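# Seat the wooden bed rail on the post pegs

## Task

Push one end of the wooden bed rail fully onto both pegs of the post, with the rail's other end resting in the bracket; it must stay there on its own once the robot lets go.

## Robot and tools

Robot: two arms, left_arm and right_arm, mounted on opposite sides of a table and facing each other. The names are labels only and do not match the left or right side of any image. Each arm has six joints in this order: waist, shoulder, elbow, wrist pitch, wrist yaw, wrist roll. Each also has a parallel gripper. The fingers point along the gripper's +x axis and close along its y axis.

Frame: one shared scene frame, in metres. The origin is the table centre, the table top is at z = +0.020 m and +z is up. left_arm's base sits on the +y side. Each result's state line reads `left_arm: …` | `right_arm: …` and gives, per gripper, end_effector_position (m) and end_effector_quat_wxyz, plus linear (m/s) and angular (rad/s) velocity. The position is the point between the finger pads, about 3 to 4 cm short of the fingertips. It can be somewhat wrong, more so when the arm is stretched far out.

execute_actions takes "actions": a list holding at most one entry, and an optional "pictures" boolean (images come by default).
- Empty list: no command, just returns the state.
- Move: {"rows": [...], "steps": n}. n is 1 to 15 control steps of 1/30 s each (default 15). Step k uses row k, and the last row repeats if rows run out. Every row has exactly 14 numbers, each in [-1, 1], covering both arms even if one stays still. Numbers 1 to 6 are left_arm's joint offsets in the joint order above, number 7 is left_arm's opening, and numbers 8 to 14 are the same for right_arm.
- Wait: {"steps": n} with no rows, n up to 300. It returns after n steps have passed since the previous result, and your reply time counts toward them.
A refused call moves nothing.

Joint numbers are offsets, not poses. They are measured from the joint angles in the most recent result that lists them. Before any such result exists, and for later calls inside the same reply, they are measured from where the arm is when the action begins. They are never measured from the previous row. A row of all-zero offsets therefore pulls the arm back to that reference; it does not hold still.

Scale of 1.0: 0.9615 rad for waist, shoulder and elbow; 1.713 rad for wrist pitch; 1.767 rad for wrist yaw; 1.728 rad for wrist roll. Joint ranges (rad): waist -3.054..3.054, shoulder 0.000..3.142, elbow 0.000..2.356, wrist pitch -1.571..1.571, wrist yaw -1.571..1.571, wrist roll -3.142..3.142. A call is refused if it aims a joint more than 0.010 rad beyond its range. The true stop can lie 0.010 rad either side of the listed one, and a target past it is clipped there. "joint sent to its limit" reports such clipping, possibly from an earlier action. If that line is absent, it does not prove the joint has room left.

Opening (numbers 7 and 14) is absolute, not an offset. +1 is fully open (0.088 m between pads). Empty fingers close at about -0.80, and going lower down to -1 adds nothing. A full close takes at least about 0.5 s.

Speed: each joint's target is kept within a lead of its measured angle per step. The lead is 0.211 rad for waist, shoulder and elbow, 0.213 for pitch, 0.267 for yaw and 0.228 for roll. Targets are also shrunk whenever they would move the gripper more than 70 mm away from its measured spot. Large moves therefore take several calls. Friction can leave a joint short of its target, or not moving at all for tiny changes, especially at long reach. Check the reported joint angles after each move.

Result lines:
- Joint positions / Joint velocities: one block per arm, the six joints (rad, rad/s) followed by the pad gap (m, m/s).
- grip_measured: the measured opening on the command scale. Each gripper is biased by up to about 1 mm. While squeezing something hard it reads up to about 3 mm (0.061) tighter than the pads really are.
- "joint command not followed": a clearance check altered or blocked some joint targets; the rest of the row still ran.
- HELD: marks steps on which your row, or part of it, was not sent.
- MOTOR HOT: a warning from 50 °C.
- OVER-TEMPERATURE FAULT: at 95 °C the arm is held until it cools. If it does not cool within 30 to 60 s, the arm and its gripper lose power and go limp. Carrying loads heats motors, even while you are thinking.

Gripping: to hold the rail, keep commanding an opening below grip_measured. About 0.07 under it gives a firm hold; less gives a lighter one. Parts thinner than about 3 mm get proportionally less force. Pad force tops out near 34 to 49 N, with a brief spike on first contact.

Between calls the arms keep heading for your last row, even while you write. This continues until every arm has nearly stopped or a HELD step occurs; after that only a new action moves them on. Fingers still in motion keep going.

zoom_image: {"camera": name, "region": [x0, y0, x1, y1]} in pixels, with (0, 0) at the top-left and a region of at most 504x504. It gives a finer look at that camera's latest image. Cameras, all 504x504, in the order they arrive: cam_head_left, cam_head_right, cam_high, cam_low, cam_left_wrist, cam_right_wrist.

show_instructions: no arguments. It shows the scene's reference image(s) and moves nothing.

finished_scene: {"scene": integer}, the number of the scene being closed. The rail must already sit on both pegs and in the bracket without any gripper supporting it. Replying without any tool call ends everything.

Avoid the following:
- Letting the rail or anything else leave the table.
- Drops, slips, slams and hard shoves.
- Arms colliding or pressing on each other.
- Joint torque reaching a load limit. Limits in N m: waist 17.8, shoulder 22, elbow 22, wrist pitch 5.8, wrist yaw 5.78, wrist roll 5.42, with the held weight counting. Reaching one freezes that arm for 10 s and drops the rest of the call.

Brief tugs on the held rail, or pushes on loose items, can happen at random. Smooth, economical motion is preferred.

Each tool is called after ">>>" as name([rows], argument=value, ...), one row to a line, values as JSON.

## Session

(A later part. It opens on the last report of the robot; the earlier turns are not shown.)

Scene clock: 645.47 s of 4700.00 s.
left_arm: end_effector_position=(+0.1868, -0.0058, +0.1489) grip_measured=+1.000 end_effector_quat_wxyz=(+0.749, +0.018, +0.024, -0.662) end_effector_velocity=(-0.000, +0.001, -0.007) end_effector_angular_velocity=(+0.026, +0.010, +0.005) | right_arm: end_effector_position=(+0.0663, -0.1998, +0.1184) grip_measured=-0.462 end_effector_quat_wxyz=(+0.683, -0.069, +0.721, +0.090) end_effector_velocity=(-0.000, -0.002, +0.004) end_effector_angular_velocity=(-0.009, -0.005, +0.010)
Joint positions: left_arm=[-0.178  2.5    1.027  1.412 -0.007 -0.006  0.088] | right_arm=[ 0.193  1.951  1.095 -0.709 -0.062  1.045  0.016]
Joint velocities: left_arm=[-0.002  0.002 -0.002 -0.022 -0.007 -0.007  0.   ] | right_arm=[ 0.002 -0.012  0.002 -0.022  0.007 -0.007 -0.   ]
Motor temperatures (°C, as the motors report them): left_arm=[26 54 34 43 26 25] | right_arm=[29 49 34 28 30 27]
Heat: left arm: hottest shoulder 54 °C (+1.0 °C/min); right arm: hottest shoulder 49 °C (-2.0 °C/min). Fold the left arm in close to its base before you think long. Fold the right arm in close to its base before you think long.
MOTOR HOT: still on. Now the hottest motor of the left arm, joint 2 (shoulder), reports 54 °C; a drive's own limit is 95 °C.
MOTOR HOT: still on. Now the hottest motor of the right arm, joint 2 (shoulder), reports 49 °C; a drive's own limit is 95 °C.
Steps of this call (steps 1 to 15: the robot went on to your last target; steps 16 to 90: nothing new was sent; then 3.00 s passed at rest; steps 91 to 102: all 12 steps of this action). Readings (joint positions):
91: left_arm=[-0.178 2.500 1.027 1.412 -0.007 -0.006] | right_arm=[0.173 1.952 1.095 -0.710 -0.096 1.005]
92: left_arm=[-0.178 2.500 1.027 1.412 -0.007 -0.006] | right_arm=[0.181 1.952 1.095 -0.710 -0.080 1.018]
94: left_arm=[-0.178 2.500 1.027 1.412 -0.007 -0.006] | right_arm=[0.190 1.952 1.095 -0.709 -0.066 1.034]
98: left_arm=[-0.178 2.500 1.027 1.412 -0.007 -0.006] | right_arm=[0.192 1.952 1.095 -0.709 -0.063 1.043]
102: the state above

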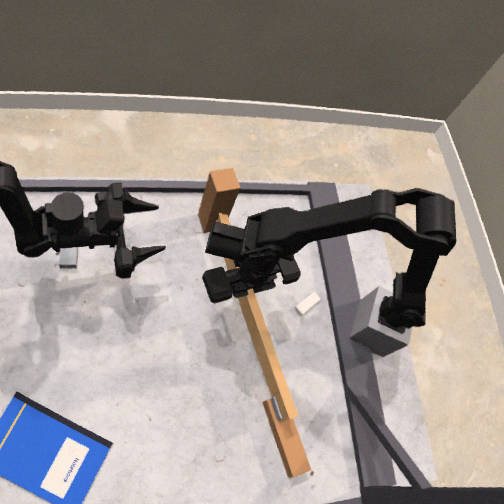

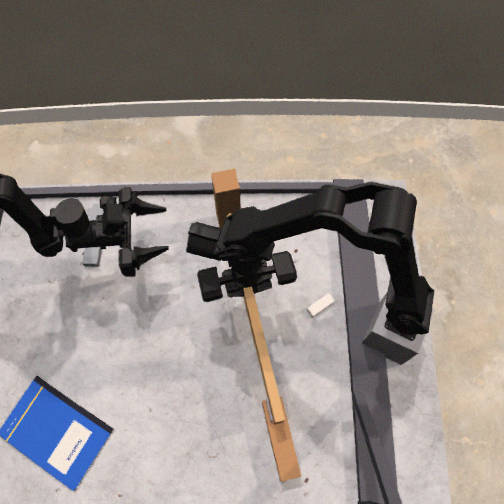

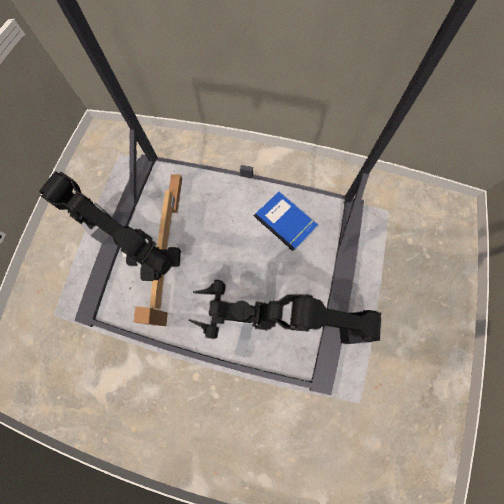

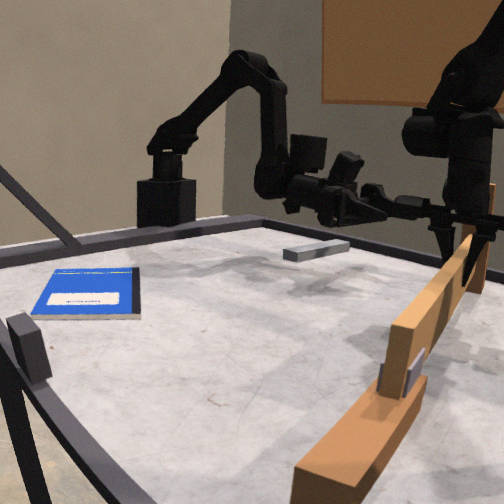

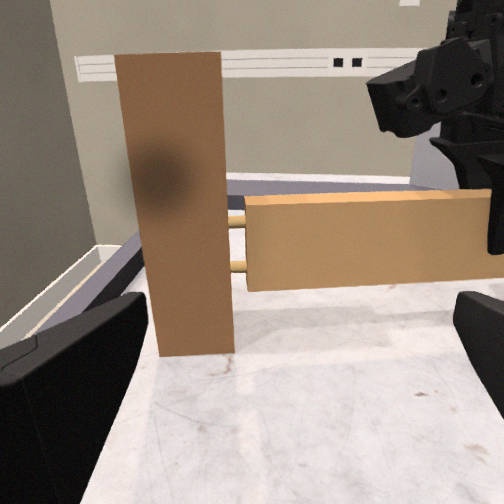

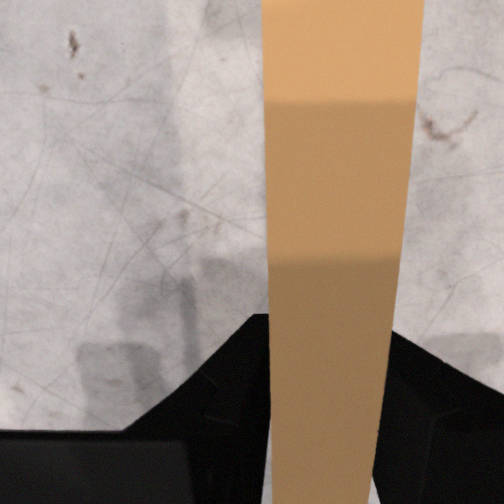

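88/125, thickness 37. Push.

>>> execute_actions([
  {"rows":[[0,0,0,0,0,0,1,-0.06,0,0,0,0.01,-0.035,-0.6]],"steps":15},
])

>>> zoom_image(camera="cam_left_wrist", region=[200,175,300,295])

Scene clock: 647.90 s of 4700.00 s.
left_arm: end_effector_position=(+0.1868, -0.0058, +0.1489) grip_measured=+1.000 end_effector_quat_wxyz=(+0.749, +0.018, +0.024, -0.662) end_effector_velocity=(-0.003, +0.002, -0.008) end_effector_angular_velocity=(+0.029, +0.026, -0.008) | right_arm: end_effector_position=(+0.0680, -0.2002, +0.1189) grip_measured=-0.462 end_effector_quat_wxyz=(+0.673, -0.071, +0.729, +0.102) end_effector_velocity=(-0.003, -0.001, +0.001) end_effector_angular_velocity=(-0.001, +0.023, -0.010)
Joint positions: left_arm=[-0.178  2.5    1.027  1.412 -0.007 -0.006  0.088] | right_arm=[ 0.175  1.95   1.095 -0.71  -0.089  1.008  0.016]
Joint velocities: left_arm=[-0.002  0.002 -0.007 -0.022  0.007 -0.022  0.   ] | right_arm=[-0.002 -0.002 -0.002 -0.007 -0.022  0.007 -0.   ]
Motor temperatures (°C, as the motors report them): left_arm=[26 54 34 43 26 25] | right_arm=[29 49 34 28 30 27]
Heat: left arm: hottest shoulder 54 °C (+1.0 °C/min); right arm: hottest shoulder 49 °C (-1.0 °C/min). Fold the left arm in close to its base before you think long. Fold the right arm in close to its base before you think long.
MOTOR HOT: still on. Now the hottest motor of the left arm, joint 2 (shoulder), reports 54 °C; a drive's own limit is 95 °C.
MOTOR HOT: still on. Now the hottest motor of the right arm, joint 2 (shoulder), reports 49 °C; a drive's own limit is 95 °C.
Steps of this call (steps 1 to 15: the robot went on to your last target; steps 16 to 58: nothing new was sent; steps 59 to 73: all 15 steps of this action). Readings (joint positions):
59: left_arm=[-0.178 2.500 1.027 1.412 -0.007 -0.006] | right_arm=[0.189 1.950 1.095 -0.709 -0.067 1.037]
60: left_arm=[-0.178 2.500 1.027 1.412 -0.007 -0.006] | right_arm=[0.182 1.950 1.095 -0.709 -0.078 1.027]
62: left_arm=[-0.178 2.500 1.027 1.412 -0.007 -0.006] | right_arm=[0.176 1.950 1.095 -0.710 -0.087 1.016]
66: left_arm=[-0.178 2.500 1.027 1.412 -0.007 -0.006] | right_arm=[0.175 1.950 1.095 -0.710 -0.088 1.009]
73: the state above

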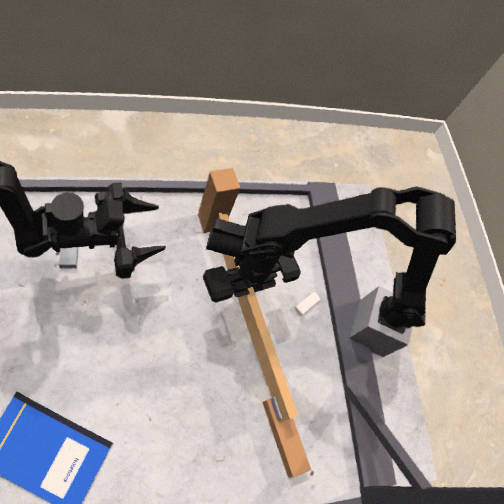

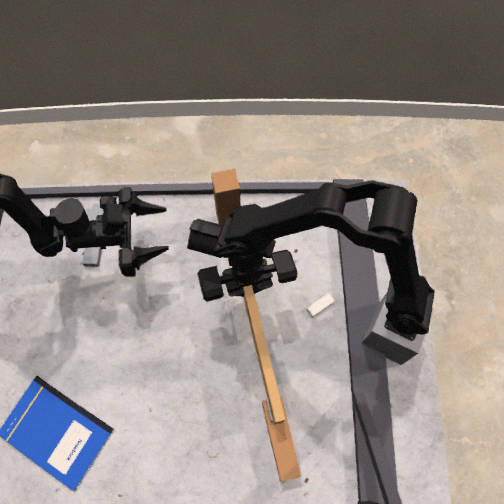

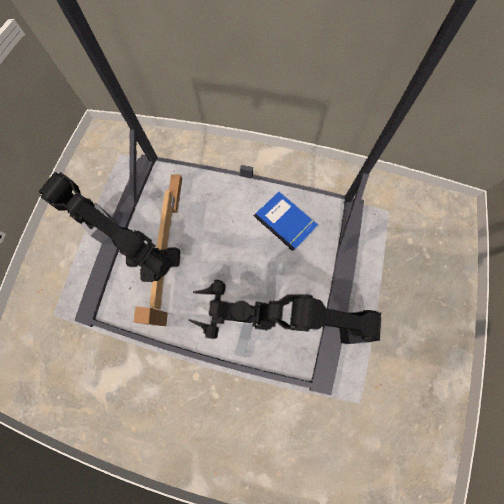

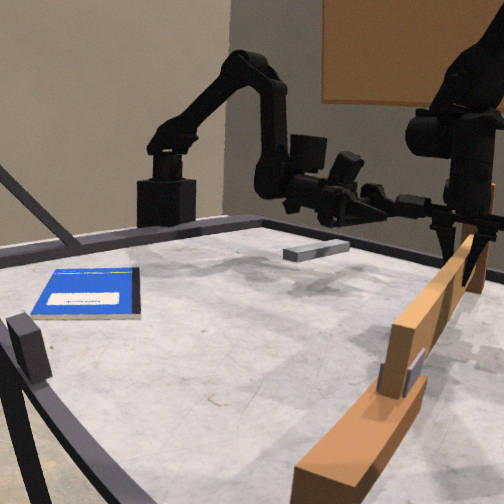

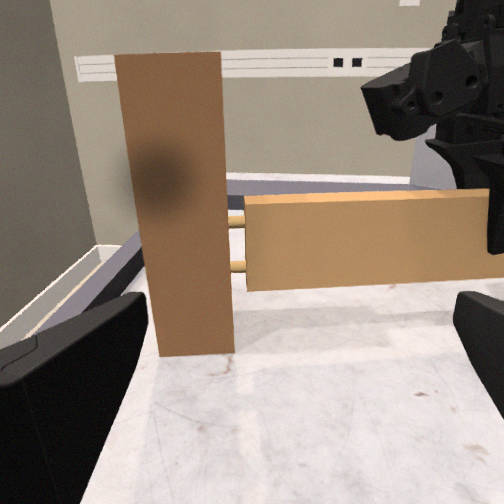

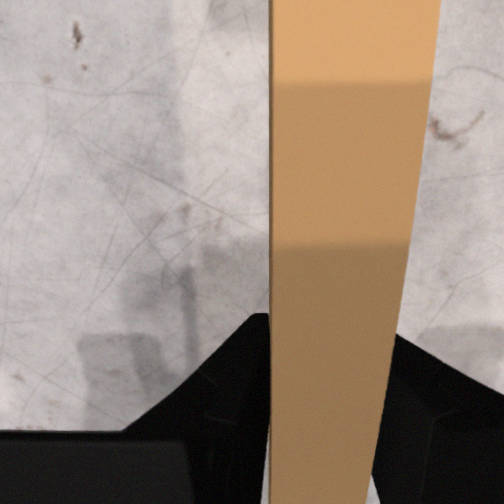

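Region (200, 175, 300, 295) of cam_left_wrist's 504x504 image, scaled by 4.200, with more detail than that image has.

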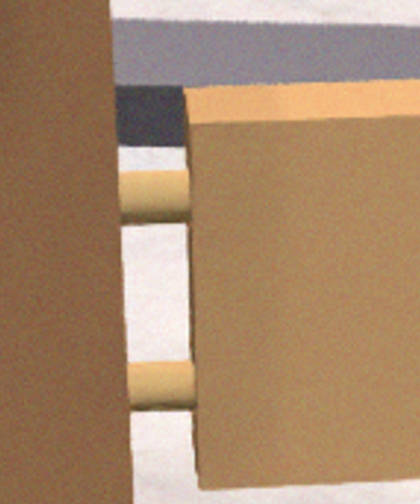

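>>> execute_actions([
  {"rows":[[0,0,0,0,0,0,1,0.025,0,0,0,0.02,0.025,-0.6],[0,0,0,0,0,0,1,0.025,0,0,0,0.02,0.025,-0.6],[0,0,0,0,0,0,1,0.025,0,0,0,0.02,0.025,-0.6],[0,0,0,0,0,0,1,0.025,0,0,0,0.02,0.025,-0.6],[0,0,0,0,0,0,1,0.025,0,0.026,-0.004,0.02,0.025,-0.6],[0,0,0,0,0,0,1,0.025,0,0.026,-0.004,0.02,0.025,-0.6],[0,0,0,0,0,0,1,0.025,0,0.026,-0.004,0.02,0.025,-0.6],[0,0,0,0,0,0,1,0.025,0,0.026,-0.004,0.02,0.025,-0.6],[0,0,0,0,0,0,1,0.025,0,0.026,-0.004,0.02,0.025,-0.6],[0,0,0,0,0,0,1,-0.03,0,0.026,-0.004,0.03,-0.01,-0.6]],"steps":15},
], pictures=false)

>>> execute_actions([
  {"steps":10},
])

>>> zoom_image(camera="cam_left_wrist", region=[200,175,300,295])

Scene clock: 655.57 s of 4700.00 s.
left_arm: end_effector_position=(+0.1868, -0.0058, +0.1489) grip_measured=+1.000 end_effector_quat_wxyz=(+0.749, +0.018, +0.024, -0.662) end_effector_velocity=(-0.003, +0.002, -0.005) end_effector_angular_velocity=(+0.016, +0.009, +0.000) | right_arm: end_effector_position=(+0.0742, -0.1990, +0.1202) grip_measured=-0.462 end_effector_quat_wxyz=(+0.683, -0.068, +0.721, +0.096) end_effector_velocity=(-0.002, -0.005, +0.000) end_effector_angular_velocity=(-0.015, +0.012, +0.063)
Joint positions: left_arm=[-0.178  2.5    1.027  1.412 -0.007 -0.006  0.088] | right_arm=[ 0.168  1.951  1.103 -0.71  -0.067  1.014  0.016]
Joint velocities: left_arm=[-0.007  0.002 -0.007 -0.007 -0.007 -0.007  0.   ] | right_arm=[-0.002 -0.002 -0.002 -0.022 -0.007 -0.066 -0.   ]
Motor temperatures (°C, as the motors report them): left_arm=[26 54 34 43 26 25] | right_arm=[30 48 34 28 31 27]
Heat: left arm: hottest shoulder 54 °C (+1.0 °C/min); right arm: hottest shoulder 48 °C (-1.0 °C/min). Fold the left arm in close to its base before you think long. Fold the right arm in close to its base before you think long.
MOTOR HOT: still on. Now the hottest motor of the left arm, joint 2 (shoulder), reports 54 °C; a drive's own limit is 95 °C.
MOTOR HOT: still on. Now the hottest motor of the right arm, joint 2 (shoulder), reports 48 °C; a drive's own limit is 95 °C.
Steps of this call (steps 1 to 15: the robot went on to your last target; steps 16 to 90: nothing new was sent; then 4.17 s passed at rest; steps 91 to 105: all 15 steps of this action). Readings (joint positions):
91: left_arm=[-0.178 2.500 1.027 1.412 -0.007 -0.006] | right_arm=[0.179 1.950 1.095 -0.710 -0.083 1.018]
92: left_arm=[-0.178 2.500 1.027 1.412 -0.007 -0.006] | right_arm=[0.186 1.950 1.095 -0.710 -0.072 1.029]
94: left_arm=[-0.178 2.500 1.027 1.412 -0.007 -0.006] | right_arm=[0.192 1.950 1.095 -0.710 -0.061 1.042]
98: left_arm=[-0.178 2.500 1.027 1.412 -0.007 -0.006] | right_arm=[0.193 1.950 1.097 -0.712 -0.060 1.048]
105: the state above

Scene clock: 655.90 s of 4700.00 s.
left_arm: end_effector_position=(+0.1868, -0.0058, +0.1489) grip_measured=+1.000 end_effector_quat_wxyz=(+0.749, +0.018, +0.024, -0.662) end_effector_velocity=(-0.005, +0.002, -0.005) end_effector_angular_velocity=(+0.018, -0.005, -0.015) | right_arm: end_effector_position=(+0.0742, -0.1990, +0.1202) grip_measured=-0.462 end_effector_quat_wxyz=(+0.682, -0.069, +0.721, +0.098) end_effector_velocity=(-0.004, -0.004, +0.000) end_effector_angular_velocity=(-0.013, +0.028, +0.005)
Joint positions: left_arm=[-0.178  2.5    1.027  1.412 -0.007 -0.006  0.088] | right_arm=[ 0.168  1.951  1.103 -0.71  -0.067  1.011  0.016]
Joint velocities: left_arm=[-0.007  0.002 -0.007 -0.007  0.007  0.007  0.   ] | right_arm=[-0.002 -0.002 -0.002 -0.022 -0.022 -0.007 -0.   ]
Motor temperatures (°C, as the motors report them): left_arm=[26 54 34 43 26 25] | right_arm=[30 48 34 28 31 27]
Heat: left arm: hottest shoulder 54 °C (+1.0 °C/min); right arm: hottest shoulder 48 °C (-1.0 °C/min). Fold the left arm in close to its base before you think long. Fold the right arm in close to its base before you think long.
MOTOR HOT: still on. Now the hottest motor of the left arm, joint 2 (shoulder), reports 54 °C; a drive's own limit is 95 °C.
MOTOR HOT: still on. Now the hottest motor of the right arm, joint 2 (shoulder), reports 48 °C; a drive's own limit is 95 °C.
Steps of this call (steps 1 to 10: the robot went on to your last target). Readings (joint positions):
1: left_arm=[-0.178 2.500 1.027 1.412 -0.007 -0.006] | right_arm=[0.168 1.951 1.103 -0.710 -0.067 1.013]
2: left_arm=[-0.178 2.500 1.027 1.412 -0.007 -0.006] | right_arm=[0.168 1.951 1.103 -0.710 -0.067 1.012]
4: left_arm=[-0.178 2.500 1.027 1.412 -0.007 -0.006] | right_arm=[0.168 1.951 1.103 -0.710 -0.067 1.011]
8: left_arm=[-0.178 2.500 1.027 1.412 -0.007 -0.006] | right_arm=[0.168 1.951 1.103 -0.710 -0.067 1.011]
10: the state above

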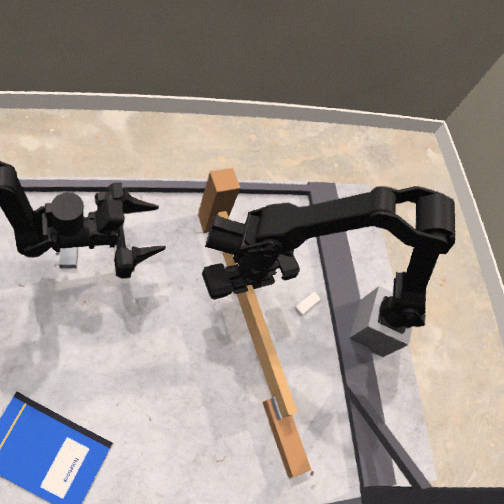

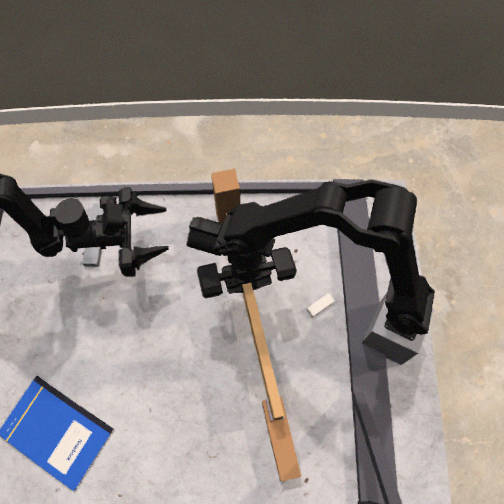

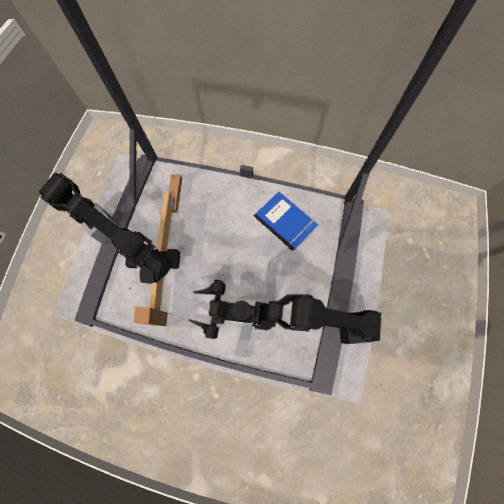

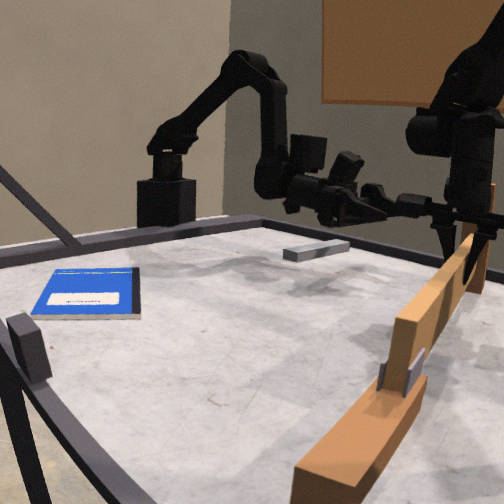

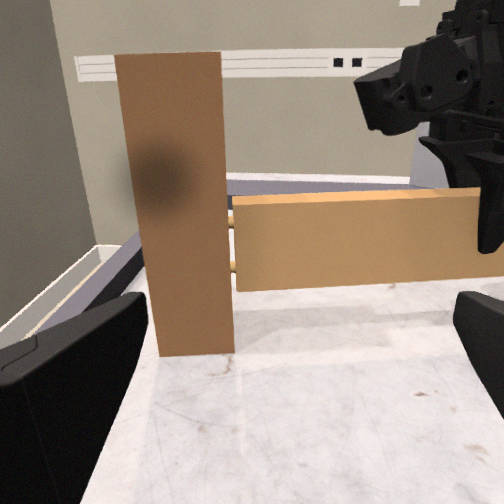

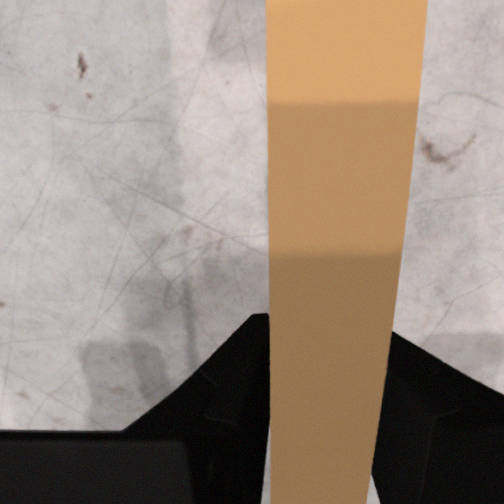

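Region (200, 175, 300, 295) of cam_left_wrist's 504x504 image, scaled by 4.200, with more detail than that image has.

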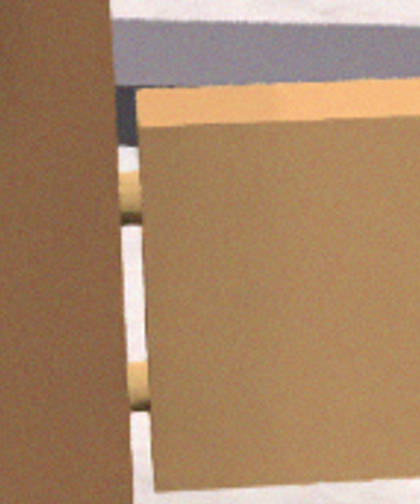

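In. Push the rest.

>>> execute_actions([
  {"rows":[[0,0,0,0,0,0,1,-0.06,0,0,0,0.01,-0.035,-0.6]],"steps":15},
])

>>> zoom_image(camera="cam_left_wrist", region=[200,175,300,295])

Scene clock: 658.77 s of 4700.00 s.
left_arm: end_effector_position=(+0.1868, -0.0058, +0.1489) grip_measured=+1.000 end_effector_quat_wxyz=(+0.749, +0.018, +0.024, -0.662) end_effector_velocity=(+0.005, -0.000, +0.000) end_effector_angular_velocity=(+0.002, +0.006, +0.025) | right_arm: end_effector_position=(+0.0751, -0.1992, +0.1203) grip_measured=-0.461 end_effector_quat_wxyz=(+0.674, -0.071, +0.727, +0.109) end_effector_velocity=(-0.000, -0.004, -0.000) end_effector_angular_velocity=(-0.018, +0.014, +0.000)
Joint positions: left_arm=[-0.178  2.5    1.027  1.412 -0.007 -0.006  0.088] | right_arm=[ 0.154  1.951  1.103 -0.71  -0.091  0.977  0.016]
Joint velocities: left_arm=[ 0.002 -0.002  0.002 -0.007 -0.022 -0.007  0.   ] | right_arm=[-0.007  0.002  0.002 -0.022 -0.007 -0.007 -0.   ]
Motor temperatures (°C, as the motors report them): left_arm=[26 54 34 43 26 25] | right_arm=[30 48 34 28 31 27]
Heat: left arm: hottest shoulder 54 °C (+1.0 °C/min); right arm: hottest shoulder 48 °C (-1.0 °C/min). Fold the left arm in close to its base before you think long. Fold the right arm in close to its base before you think long.
MOTOR HOT: still on. Now the hottest motor of the left arm, joint 2 (shoulder), reports 54 °C; a drive's own limit is 95 °C.
MOTOR HOT: still on. Now the hottest motor of the right arm, joint 2 (shoulder), reports 48 °C; a drive's own limit is 95 °C.
Steps of this call (steps 1 to 15: the robot went on to your last target; steps 16 to 71: nothing new was sent; steps 72 to 86: all 15 steps of this action). Readings (joint positions):
72: left_arm=[-0.178 2.500 1.027 1.412 -0.007 -0.006] | right_arm=[0.165 1.951 1.103 -0.710 -0.073 1.000]
73: left_arm=[-0.178 2.500 1.027 1.412 -0.007 -0.006] | right_arm=[0.159 1.951 1.103 -0.710 -0.082 0.992]
75: left_arm=[-0.178 2.500 1.027 1.412 -0.007 -0.006] | right_arm=[0.155 1.951 1.103 -0.710 -0.090 0.984]
79: left_arm=[-0.178 2.500 1.027 1.412 -0.007 -0.006] | right_arm=[0.154 1.951 1.103 -0.710 -0.091 0.979]
86: the state above

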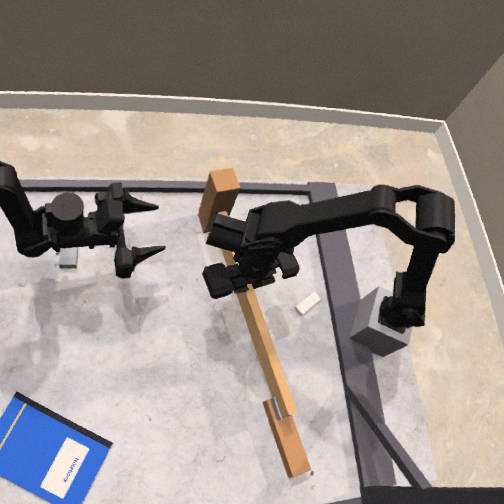

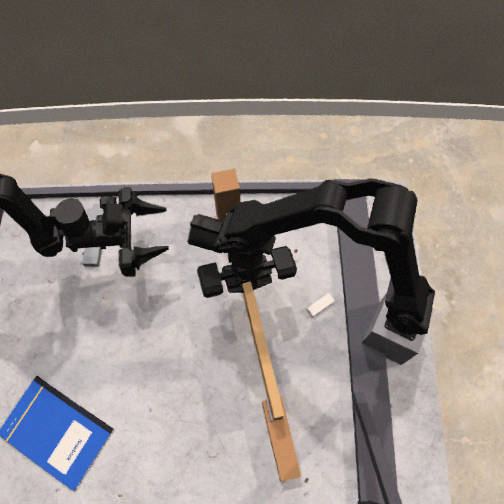

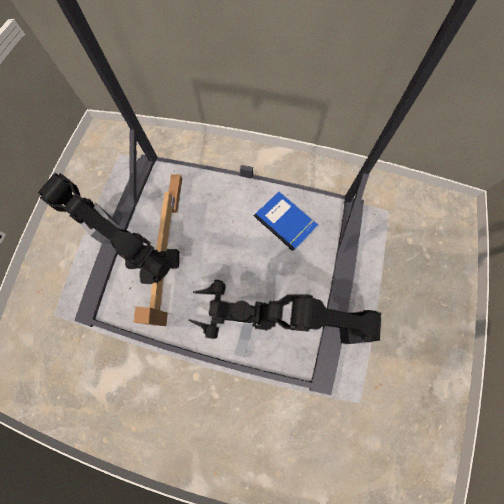

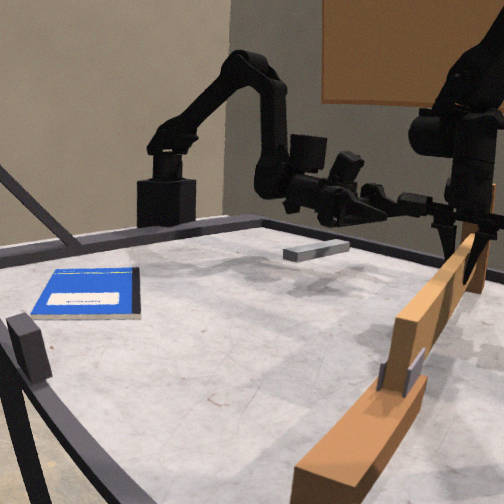

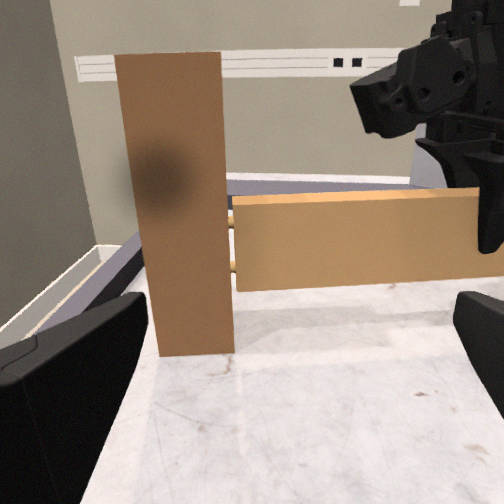

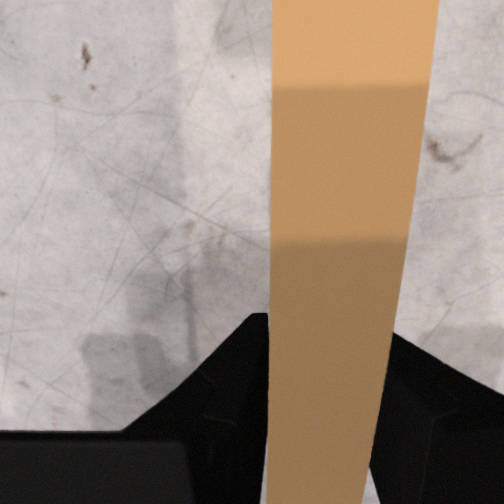

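Region (200, 175, 300, 295) of cam_left_wrist's 504x504 image, scaled by 4.200, with more detail than that image has.

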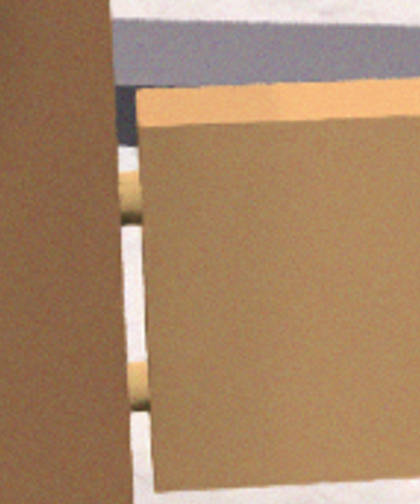

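>>> execute_actions([
  {"rows":[[0,0,0,0,0,0,1,0,0,0,0,0,0,-0.15],[0,0,0,0,0,0,1,0,0,0,0,0,0,-0.15],[0,0,0,0,0,0,1,0,0,0,0,0,0,-0.15],[0,0,0,0,0,0,1,0,0,0,0,0,0,-0.15],[0,0,0,0,0,0,1,0,0,0,0,0,0,-0.15],[0,0,0,0,0,0,1,0.03,0,-0.014,0,0.02,0.035,-0.15]],"steps":15},
])

>>> zoom_image(camera="cam_left_wrist", region=[200,175,300,295])

Scene clock: 663.57 s of 4700.00 s.
left_arm: end_effector_position=(+0.1868, -0.0058, +0.1489) grip_measured=+1.000 end_effector_quat_wxyz=(+0.749, +0.018, +0.024, -0.662) end_effector_velocity=(+0.002, +0.001, -0.007) end_effector_angular_velocity=(+0.026, +0.010, +0.010) | right_arm: end_effector_position=(+0.0711, -0.1990, +0.1192) grip_measured=-0.155 end_effector_quat_wxyz=(+0.684, -0.068, +0.720, +0.092) end_effector_velocity=(-0.000, -0.002, +0.000) end_effector_angular_velocity=(-0.010, -0.004, -0.020)
Joint positions: left_arm=[-0.178  2.5    1.027  1.412 -0.007 -0.006  0.088] | right_arm=[ 0.18   1.952  1.101 -0.709 -0.061  1.032  0.031]
Joint velocities: left_arm=[ 0.002  0.002 -0.002 -0.022 -0.007 -0.007  0.   ] | right_arm=[ 0.002 -0.002 -0.002 -0.007  0.007  0.022  0.001]
Motor temperatures (°C, as the motors report them): left_arm=[26 54 34 43 26 25] | right_arm=[30 48 34 28 31 27]
Heat: left arm: hottest shoulder 54 °C (+1.0 °C/min); right arm: hottest shoulder 48 °C (-2.0 °C/min). Fold the left arm in close to its base before you think long. Fold the right arm in close to its base before you think long.
MOTOR HOT: still on. Now the hottest motor of the left arm, joint 2 (shoulder), reports 54 °C; a drive's own limit is 95 °C.
MOTOR HOT: still on. Now the hottest motor of the right arm, joint 2 (shoulder), reports 48 °C; a drive's own limit is 95 °C.
Steps of this call (steps 1 to 15: the robot went on to your last target; steps 16 to 90: nothing new was sent; then 1.30 s passed at rest; steps 91 to 105: all 15 steps of this action). Readings (joint positions):
91: left_arm=[-0.178 2.500 1.027 1.412 -0.007 -0.006] | right_arm=[0.156 1.952 1.103 -0.708 -0.091 0.976]
92: left_arm=[-0.178 2.500 1.027 1.412 -0.007 -0.006] | right_arm=[0.156 1.952 1.103 -0.708 -0.082 0.971]
94: left_arm=[-0.178 2.500 1.027 1.412 -0.007 -0.006] | right_arm=[0.152 1.952 1.103 -0.709 -0.080 0.971]
98: left_arm=[-0.178 2.500 1.027 1.412 -0.007 -0.006] | right_arm=[0.166 1.952 1.101 -0.709 -0.069 1.012]
105: the state above

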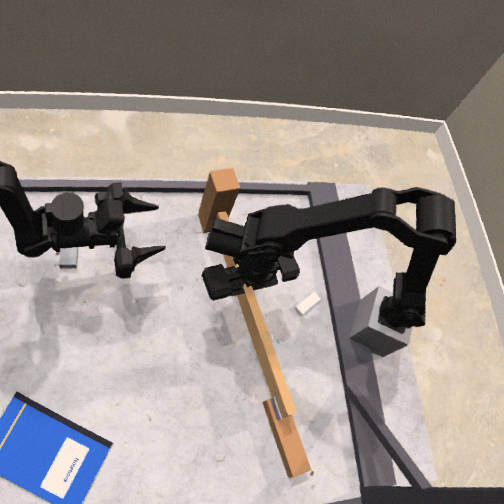

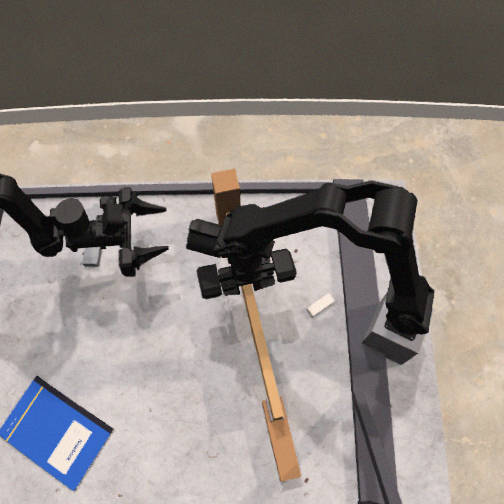

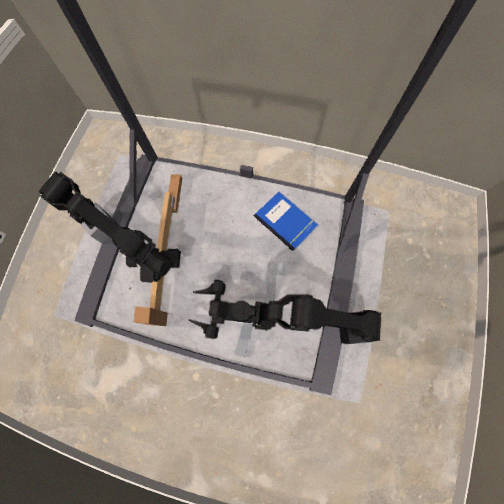

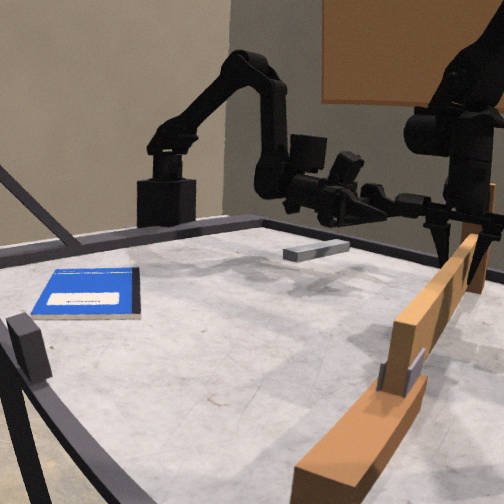

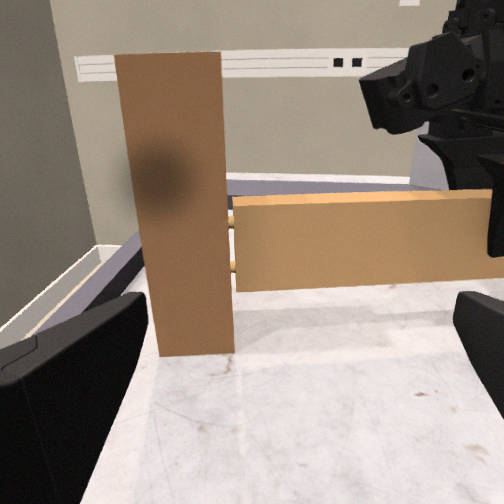

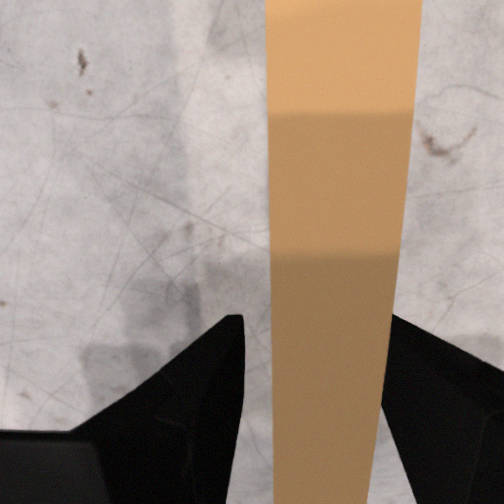

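Region (200, 175, 300, 295) of cam_left_wrist's 504x504 image, scaled by 4.200, with more detail than that image has.

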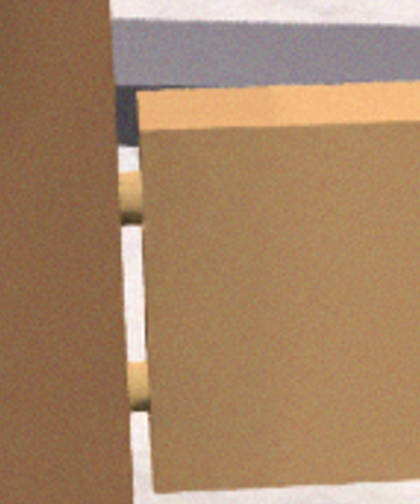

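Close, then push.

>>> execute_actions([
  {"rows":[[0,0,0,0,0,0,1,0,0,0,0,0,0,-0.6],[0,0,0,0,0,0,1,0,0,0,0,0,0,-0.6],[0,0,0,0,0,0,1,0,0,0,0,0,0,-0.6],[0,0,0,0,0,0,1,0,0,0,0,0,0,-0.6],[0,0,0,0,0,0,1,0,0,0,0,0,0,-0.6],[0,0,0,0,0,0,1,0,0,0,0,0,0,-0.6],[0,0,0,0,0,0,1,0,0,0,0,0,0,-0.6],[0,0,0,0,0,0,1,-0.06,0,0,0,0.01,-0.03,-0.6]],"steps":15},
], pictures=false)

>>> execute_actions([
  {"steps":10},
])

>>> zoom_image(camera="cam_left_wrist", region=[200,175,300,295])

Scene clock: 667.53 s of 4700.00 s.
left_arm: end_effector_position=(+0.1868, -0.0058, +0.1489) grip_measured=+1.000 end_effector_quat_wxyz=(+0.749, +0.018, +0.024, -0.662) end_effector_velocity=(+0.002, -0.000, +0.000) end_effector_angular_velocity=(+0.002, +0.006, +0.020) | right_arm: end_effector_position=(+0.0753, -0.2000, +0.1193) grip_measured=-0.463 end_effector_quat_wxyz=(+0.678, -0.066, +0.725, +0.099) end_effector_velocity=(-0.001, -0.002, +0.000) end_effector_angular_velocity=(-0.003, +0.009, +0.020)
Joint positions: left_arm=[-0.178  2.5    1.027  1.412 -0.007 -0.006  0.088] | right_arm=[ 0.158  1.952  1.1   -0.707 -0.08   1.002  0.016]
Joint velocities: left_arm=[-0.002 -0.002  0.002 -0.007 -0.022 -0.007  0.   ] | right_arm=[-0.002 -0.002 -0.002 -0.007 -0.007 -0.022  0.   ]
Motor temperatures (°C, as the motors report them): left_arm=[26 54 34 43 26 25] | right_arm=[30 48 34 28 31 27]
Heat: left arm: hottest shoulder 54 °C (+1.0 °C/min); right arm: hottest shoulder 48 °C (-2.0 °C/min). Fold the left arm in close to its base before you think long. Fold the right arm in close to its base before you think long.
MOTOR HOT: still on. Now the hottest motor of the left arm, joint 2 (shoulder), reports 54 °C; a drive's own limit is 95 °C.
MOTOR HOT: still on. Now the hottest motor of the right arm, joint 2 (shoulder), reports 48 °C; a drive's own limit is 95 °C.
Steps of this call (steps 1 to 15: the robot went on to your last target; steps 16 to 90: nothing new was sent; then 0.47 s passed at rest; steps 91 to 105: all 15 steps of this action). Readings (joint positions):
91: left_arm=[-0.178 2.500 1.027 1.412 -0.007 -0.006] | right_arm=[0.180 1.952 1.100 -0.709 -0.060 1.033]
92: left_arm=[-0.178 2.500 1.027 1.412 -0.007 -0.006] | right_arm=[0.180 1.952 1.100 -0.709 -0.060 1.033]
94: left_arm=[-0.178 2.500 1.027 1.412 -0.007 -0.006] | right_arm=[0.180 1.952 1.100 -0.710 -0.059 1.036]
98: left_arm=[-0.178 2.500 1.027 1.412 -0.007 -0.006] | right_arm=[0.175 1.952 1.100 -0.710 -0.064 1.028]
105: the state above

Scene clock: 667.87 s of 4700.00 s.
left_arm: end_effector_position=(+0.1868, -0.0058, +0.1489) grip_measured=+1.000 end_effector_quat_wxyz=(+0.749, +0.018, +0.024, -0.662) end_effector_velocity=(-0.003, +0.000, -0.004) end_effector_angular_velocity=(+0.021, +0.009, +0.000) | right_arm: end_effector_position=(+0.0753, -0.2000, +0.1193) grip_measured=-0.463 end_effector_quat_wxyz=(+0.678, -0.067, +0.725, +0.099) end_effector_velocity=(-0.002, -0.005, +0.000) end_effector_angular_velocity=(-0.018, +0.014, +0.005)
Joint positions: left_arm=[-0.178  2.5    1.027  1.412 -0.007 -0.006  0.088] | right_arm=[ 0.158  1.952  1.1   -0.707 -0.08   1.     0.016]
Joint velocities: left_arm=[-0.007 -0.002 -0.002 -0.022 -0.007 -0.007  0.   ] | right_arm=[-0.002 -0.002 -0.002 -0.022 -0.007 -0.007 -0.   ]
Motor temperatures (°C, as the motors report them): left_arm=[26 54 34 43 26 25] | right_arm=[30 48 34 28 31 27]
Heat: left arm: hottest shoulder 54 °C (+1.0 °C/min); right arm: hottest shoulder 48 °C (-2.0 °C/min). Fold the left arm in close to its base before you think long. Fold the right arm in close to its base before you think long.
MOTOR HOT: still on. Now the hottest motor of the left arm, joint 2 (shoulder), reports 54 °C; a drive's own limit is 95 °C.
MOTOR HOT: still on. Now the hottest motor of the right arm, joint 2 (shoulder), reports 48 °C; a drive's own limit is 95 °C.
Steps of this call (steps 1 to 10: the robot went on to your last target). Readings (joint positions):
1: left_arm=[-0.178 2.500 1.027 1.412 -0.007 -0.006] | right_arm=[0.158 1.952 1.100 -0.707 -0.080 1.001]
2: left_arm=[-0.178 2.500 1.027 1.412 -0.007 -0.006] | right_arm=[0.158 1.952 1.100 -0.707 -0.080 1.001]
4: left_arm=[-0.178 2.500 1.027 1.412 -0.007 -0.006] | right_arm=[0.158 1.952 1.100 -0.707 -0.080 1.001]
8: left_arm=[-0.178 2.500 1.027 1.412 -0.007 -0.006] | right_arm=[0.158 1.952 1.100 -0.707 -0.080 1.000]
10: the state above

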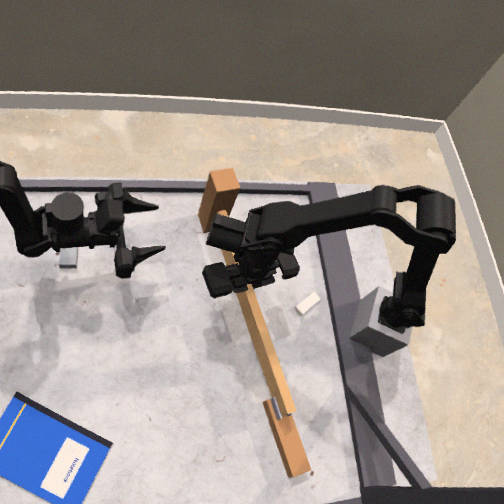

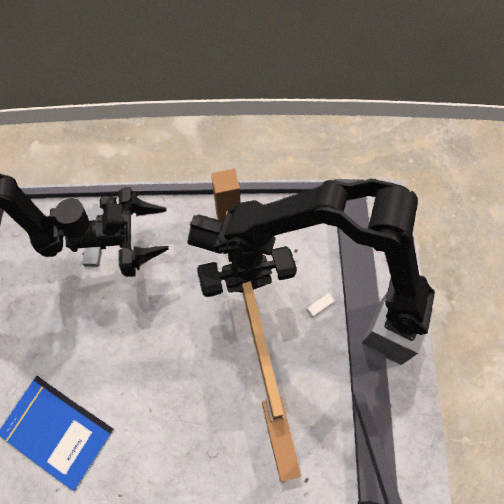

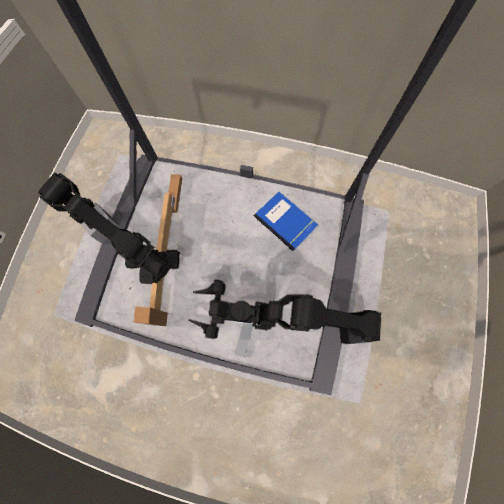

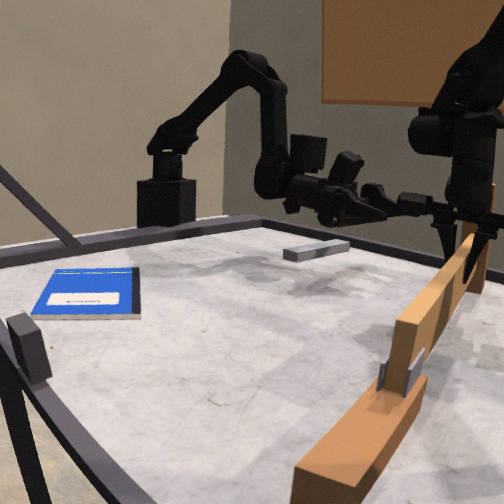

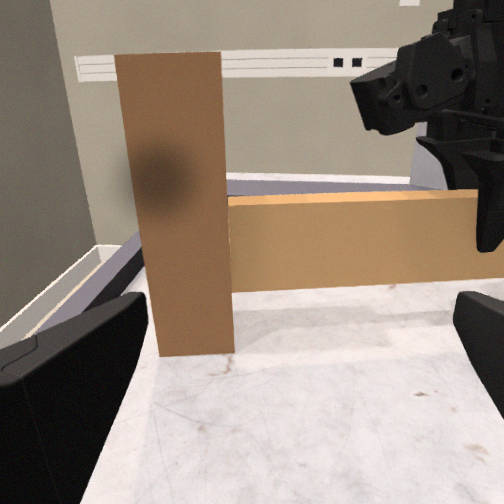

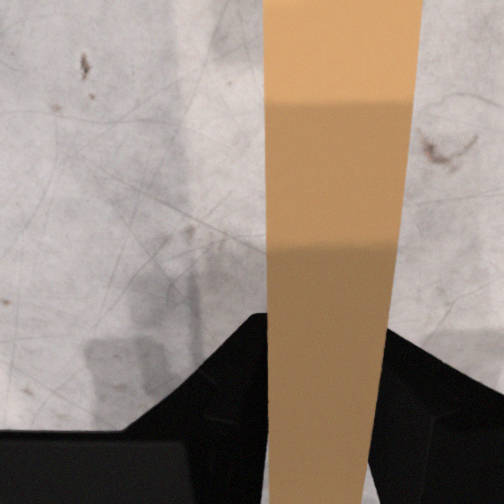

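Region (200, 175, 300, 295) of cam_left_wrist's 504x504 image, scaled by 4.200, with more detail than that image has.

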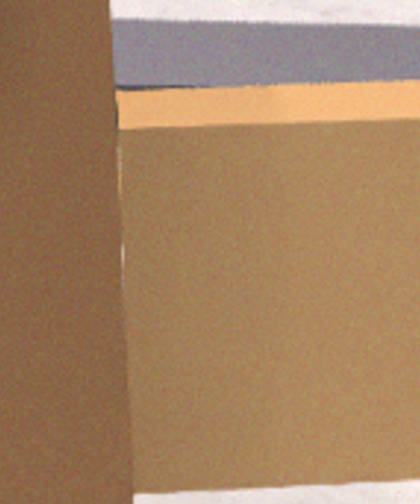

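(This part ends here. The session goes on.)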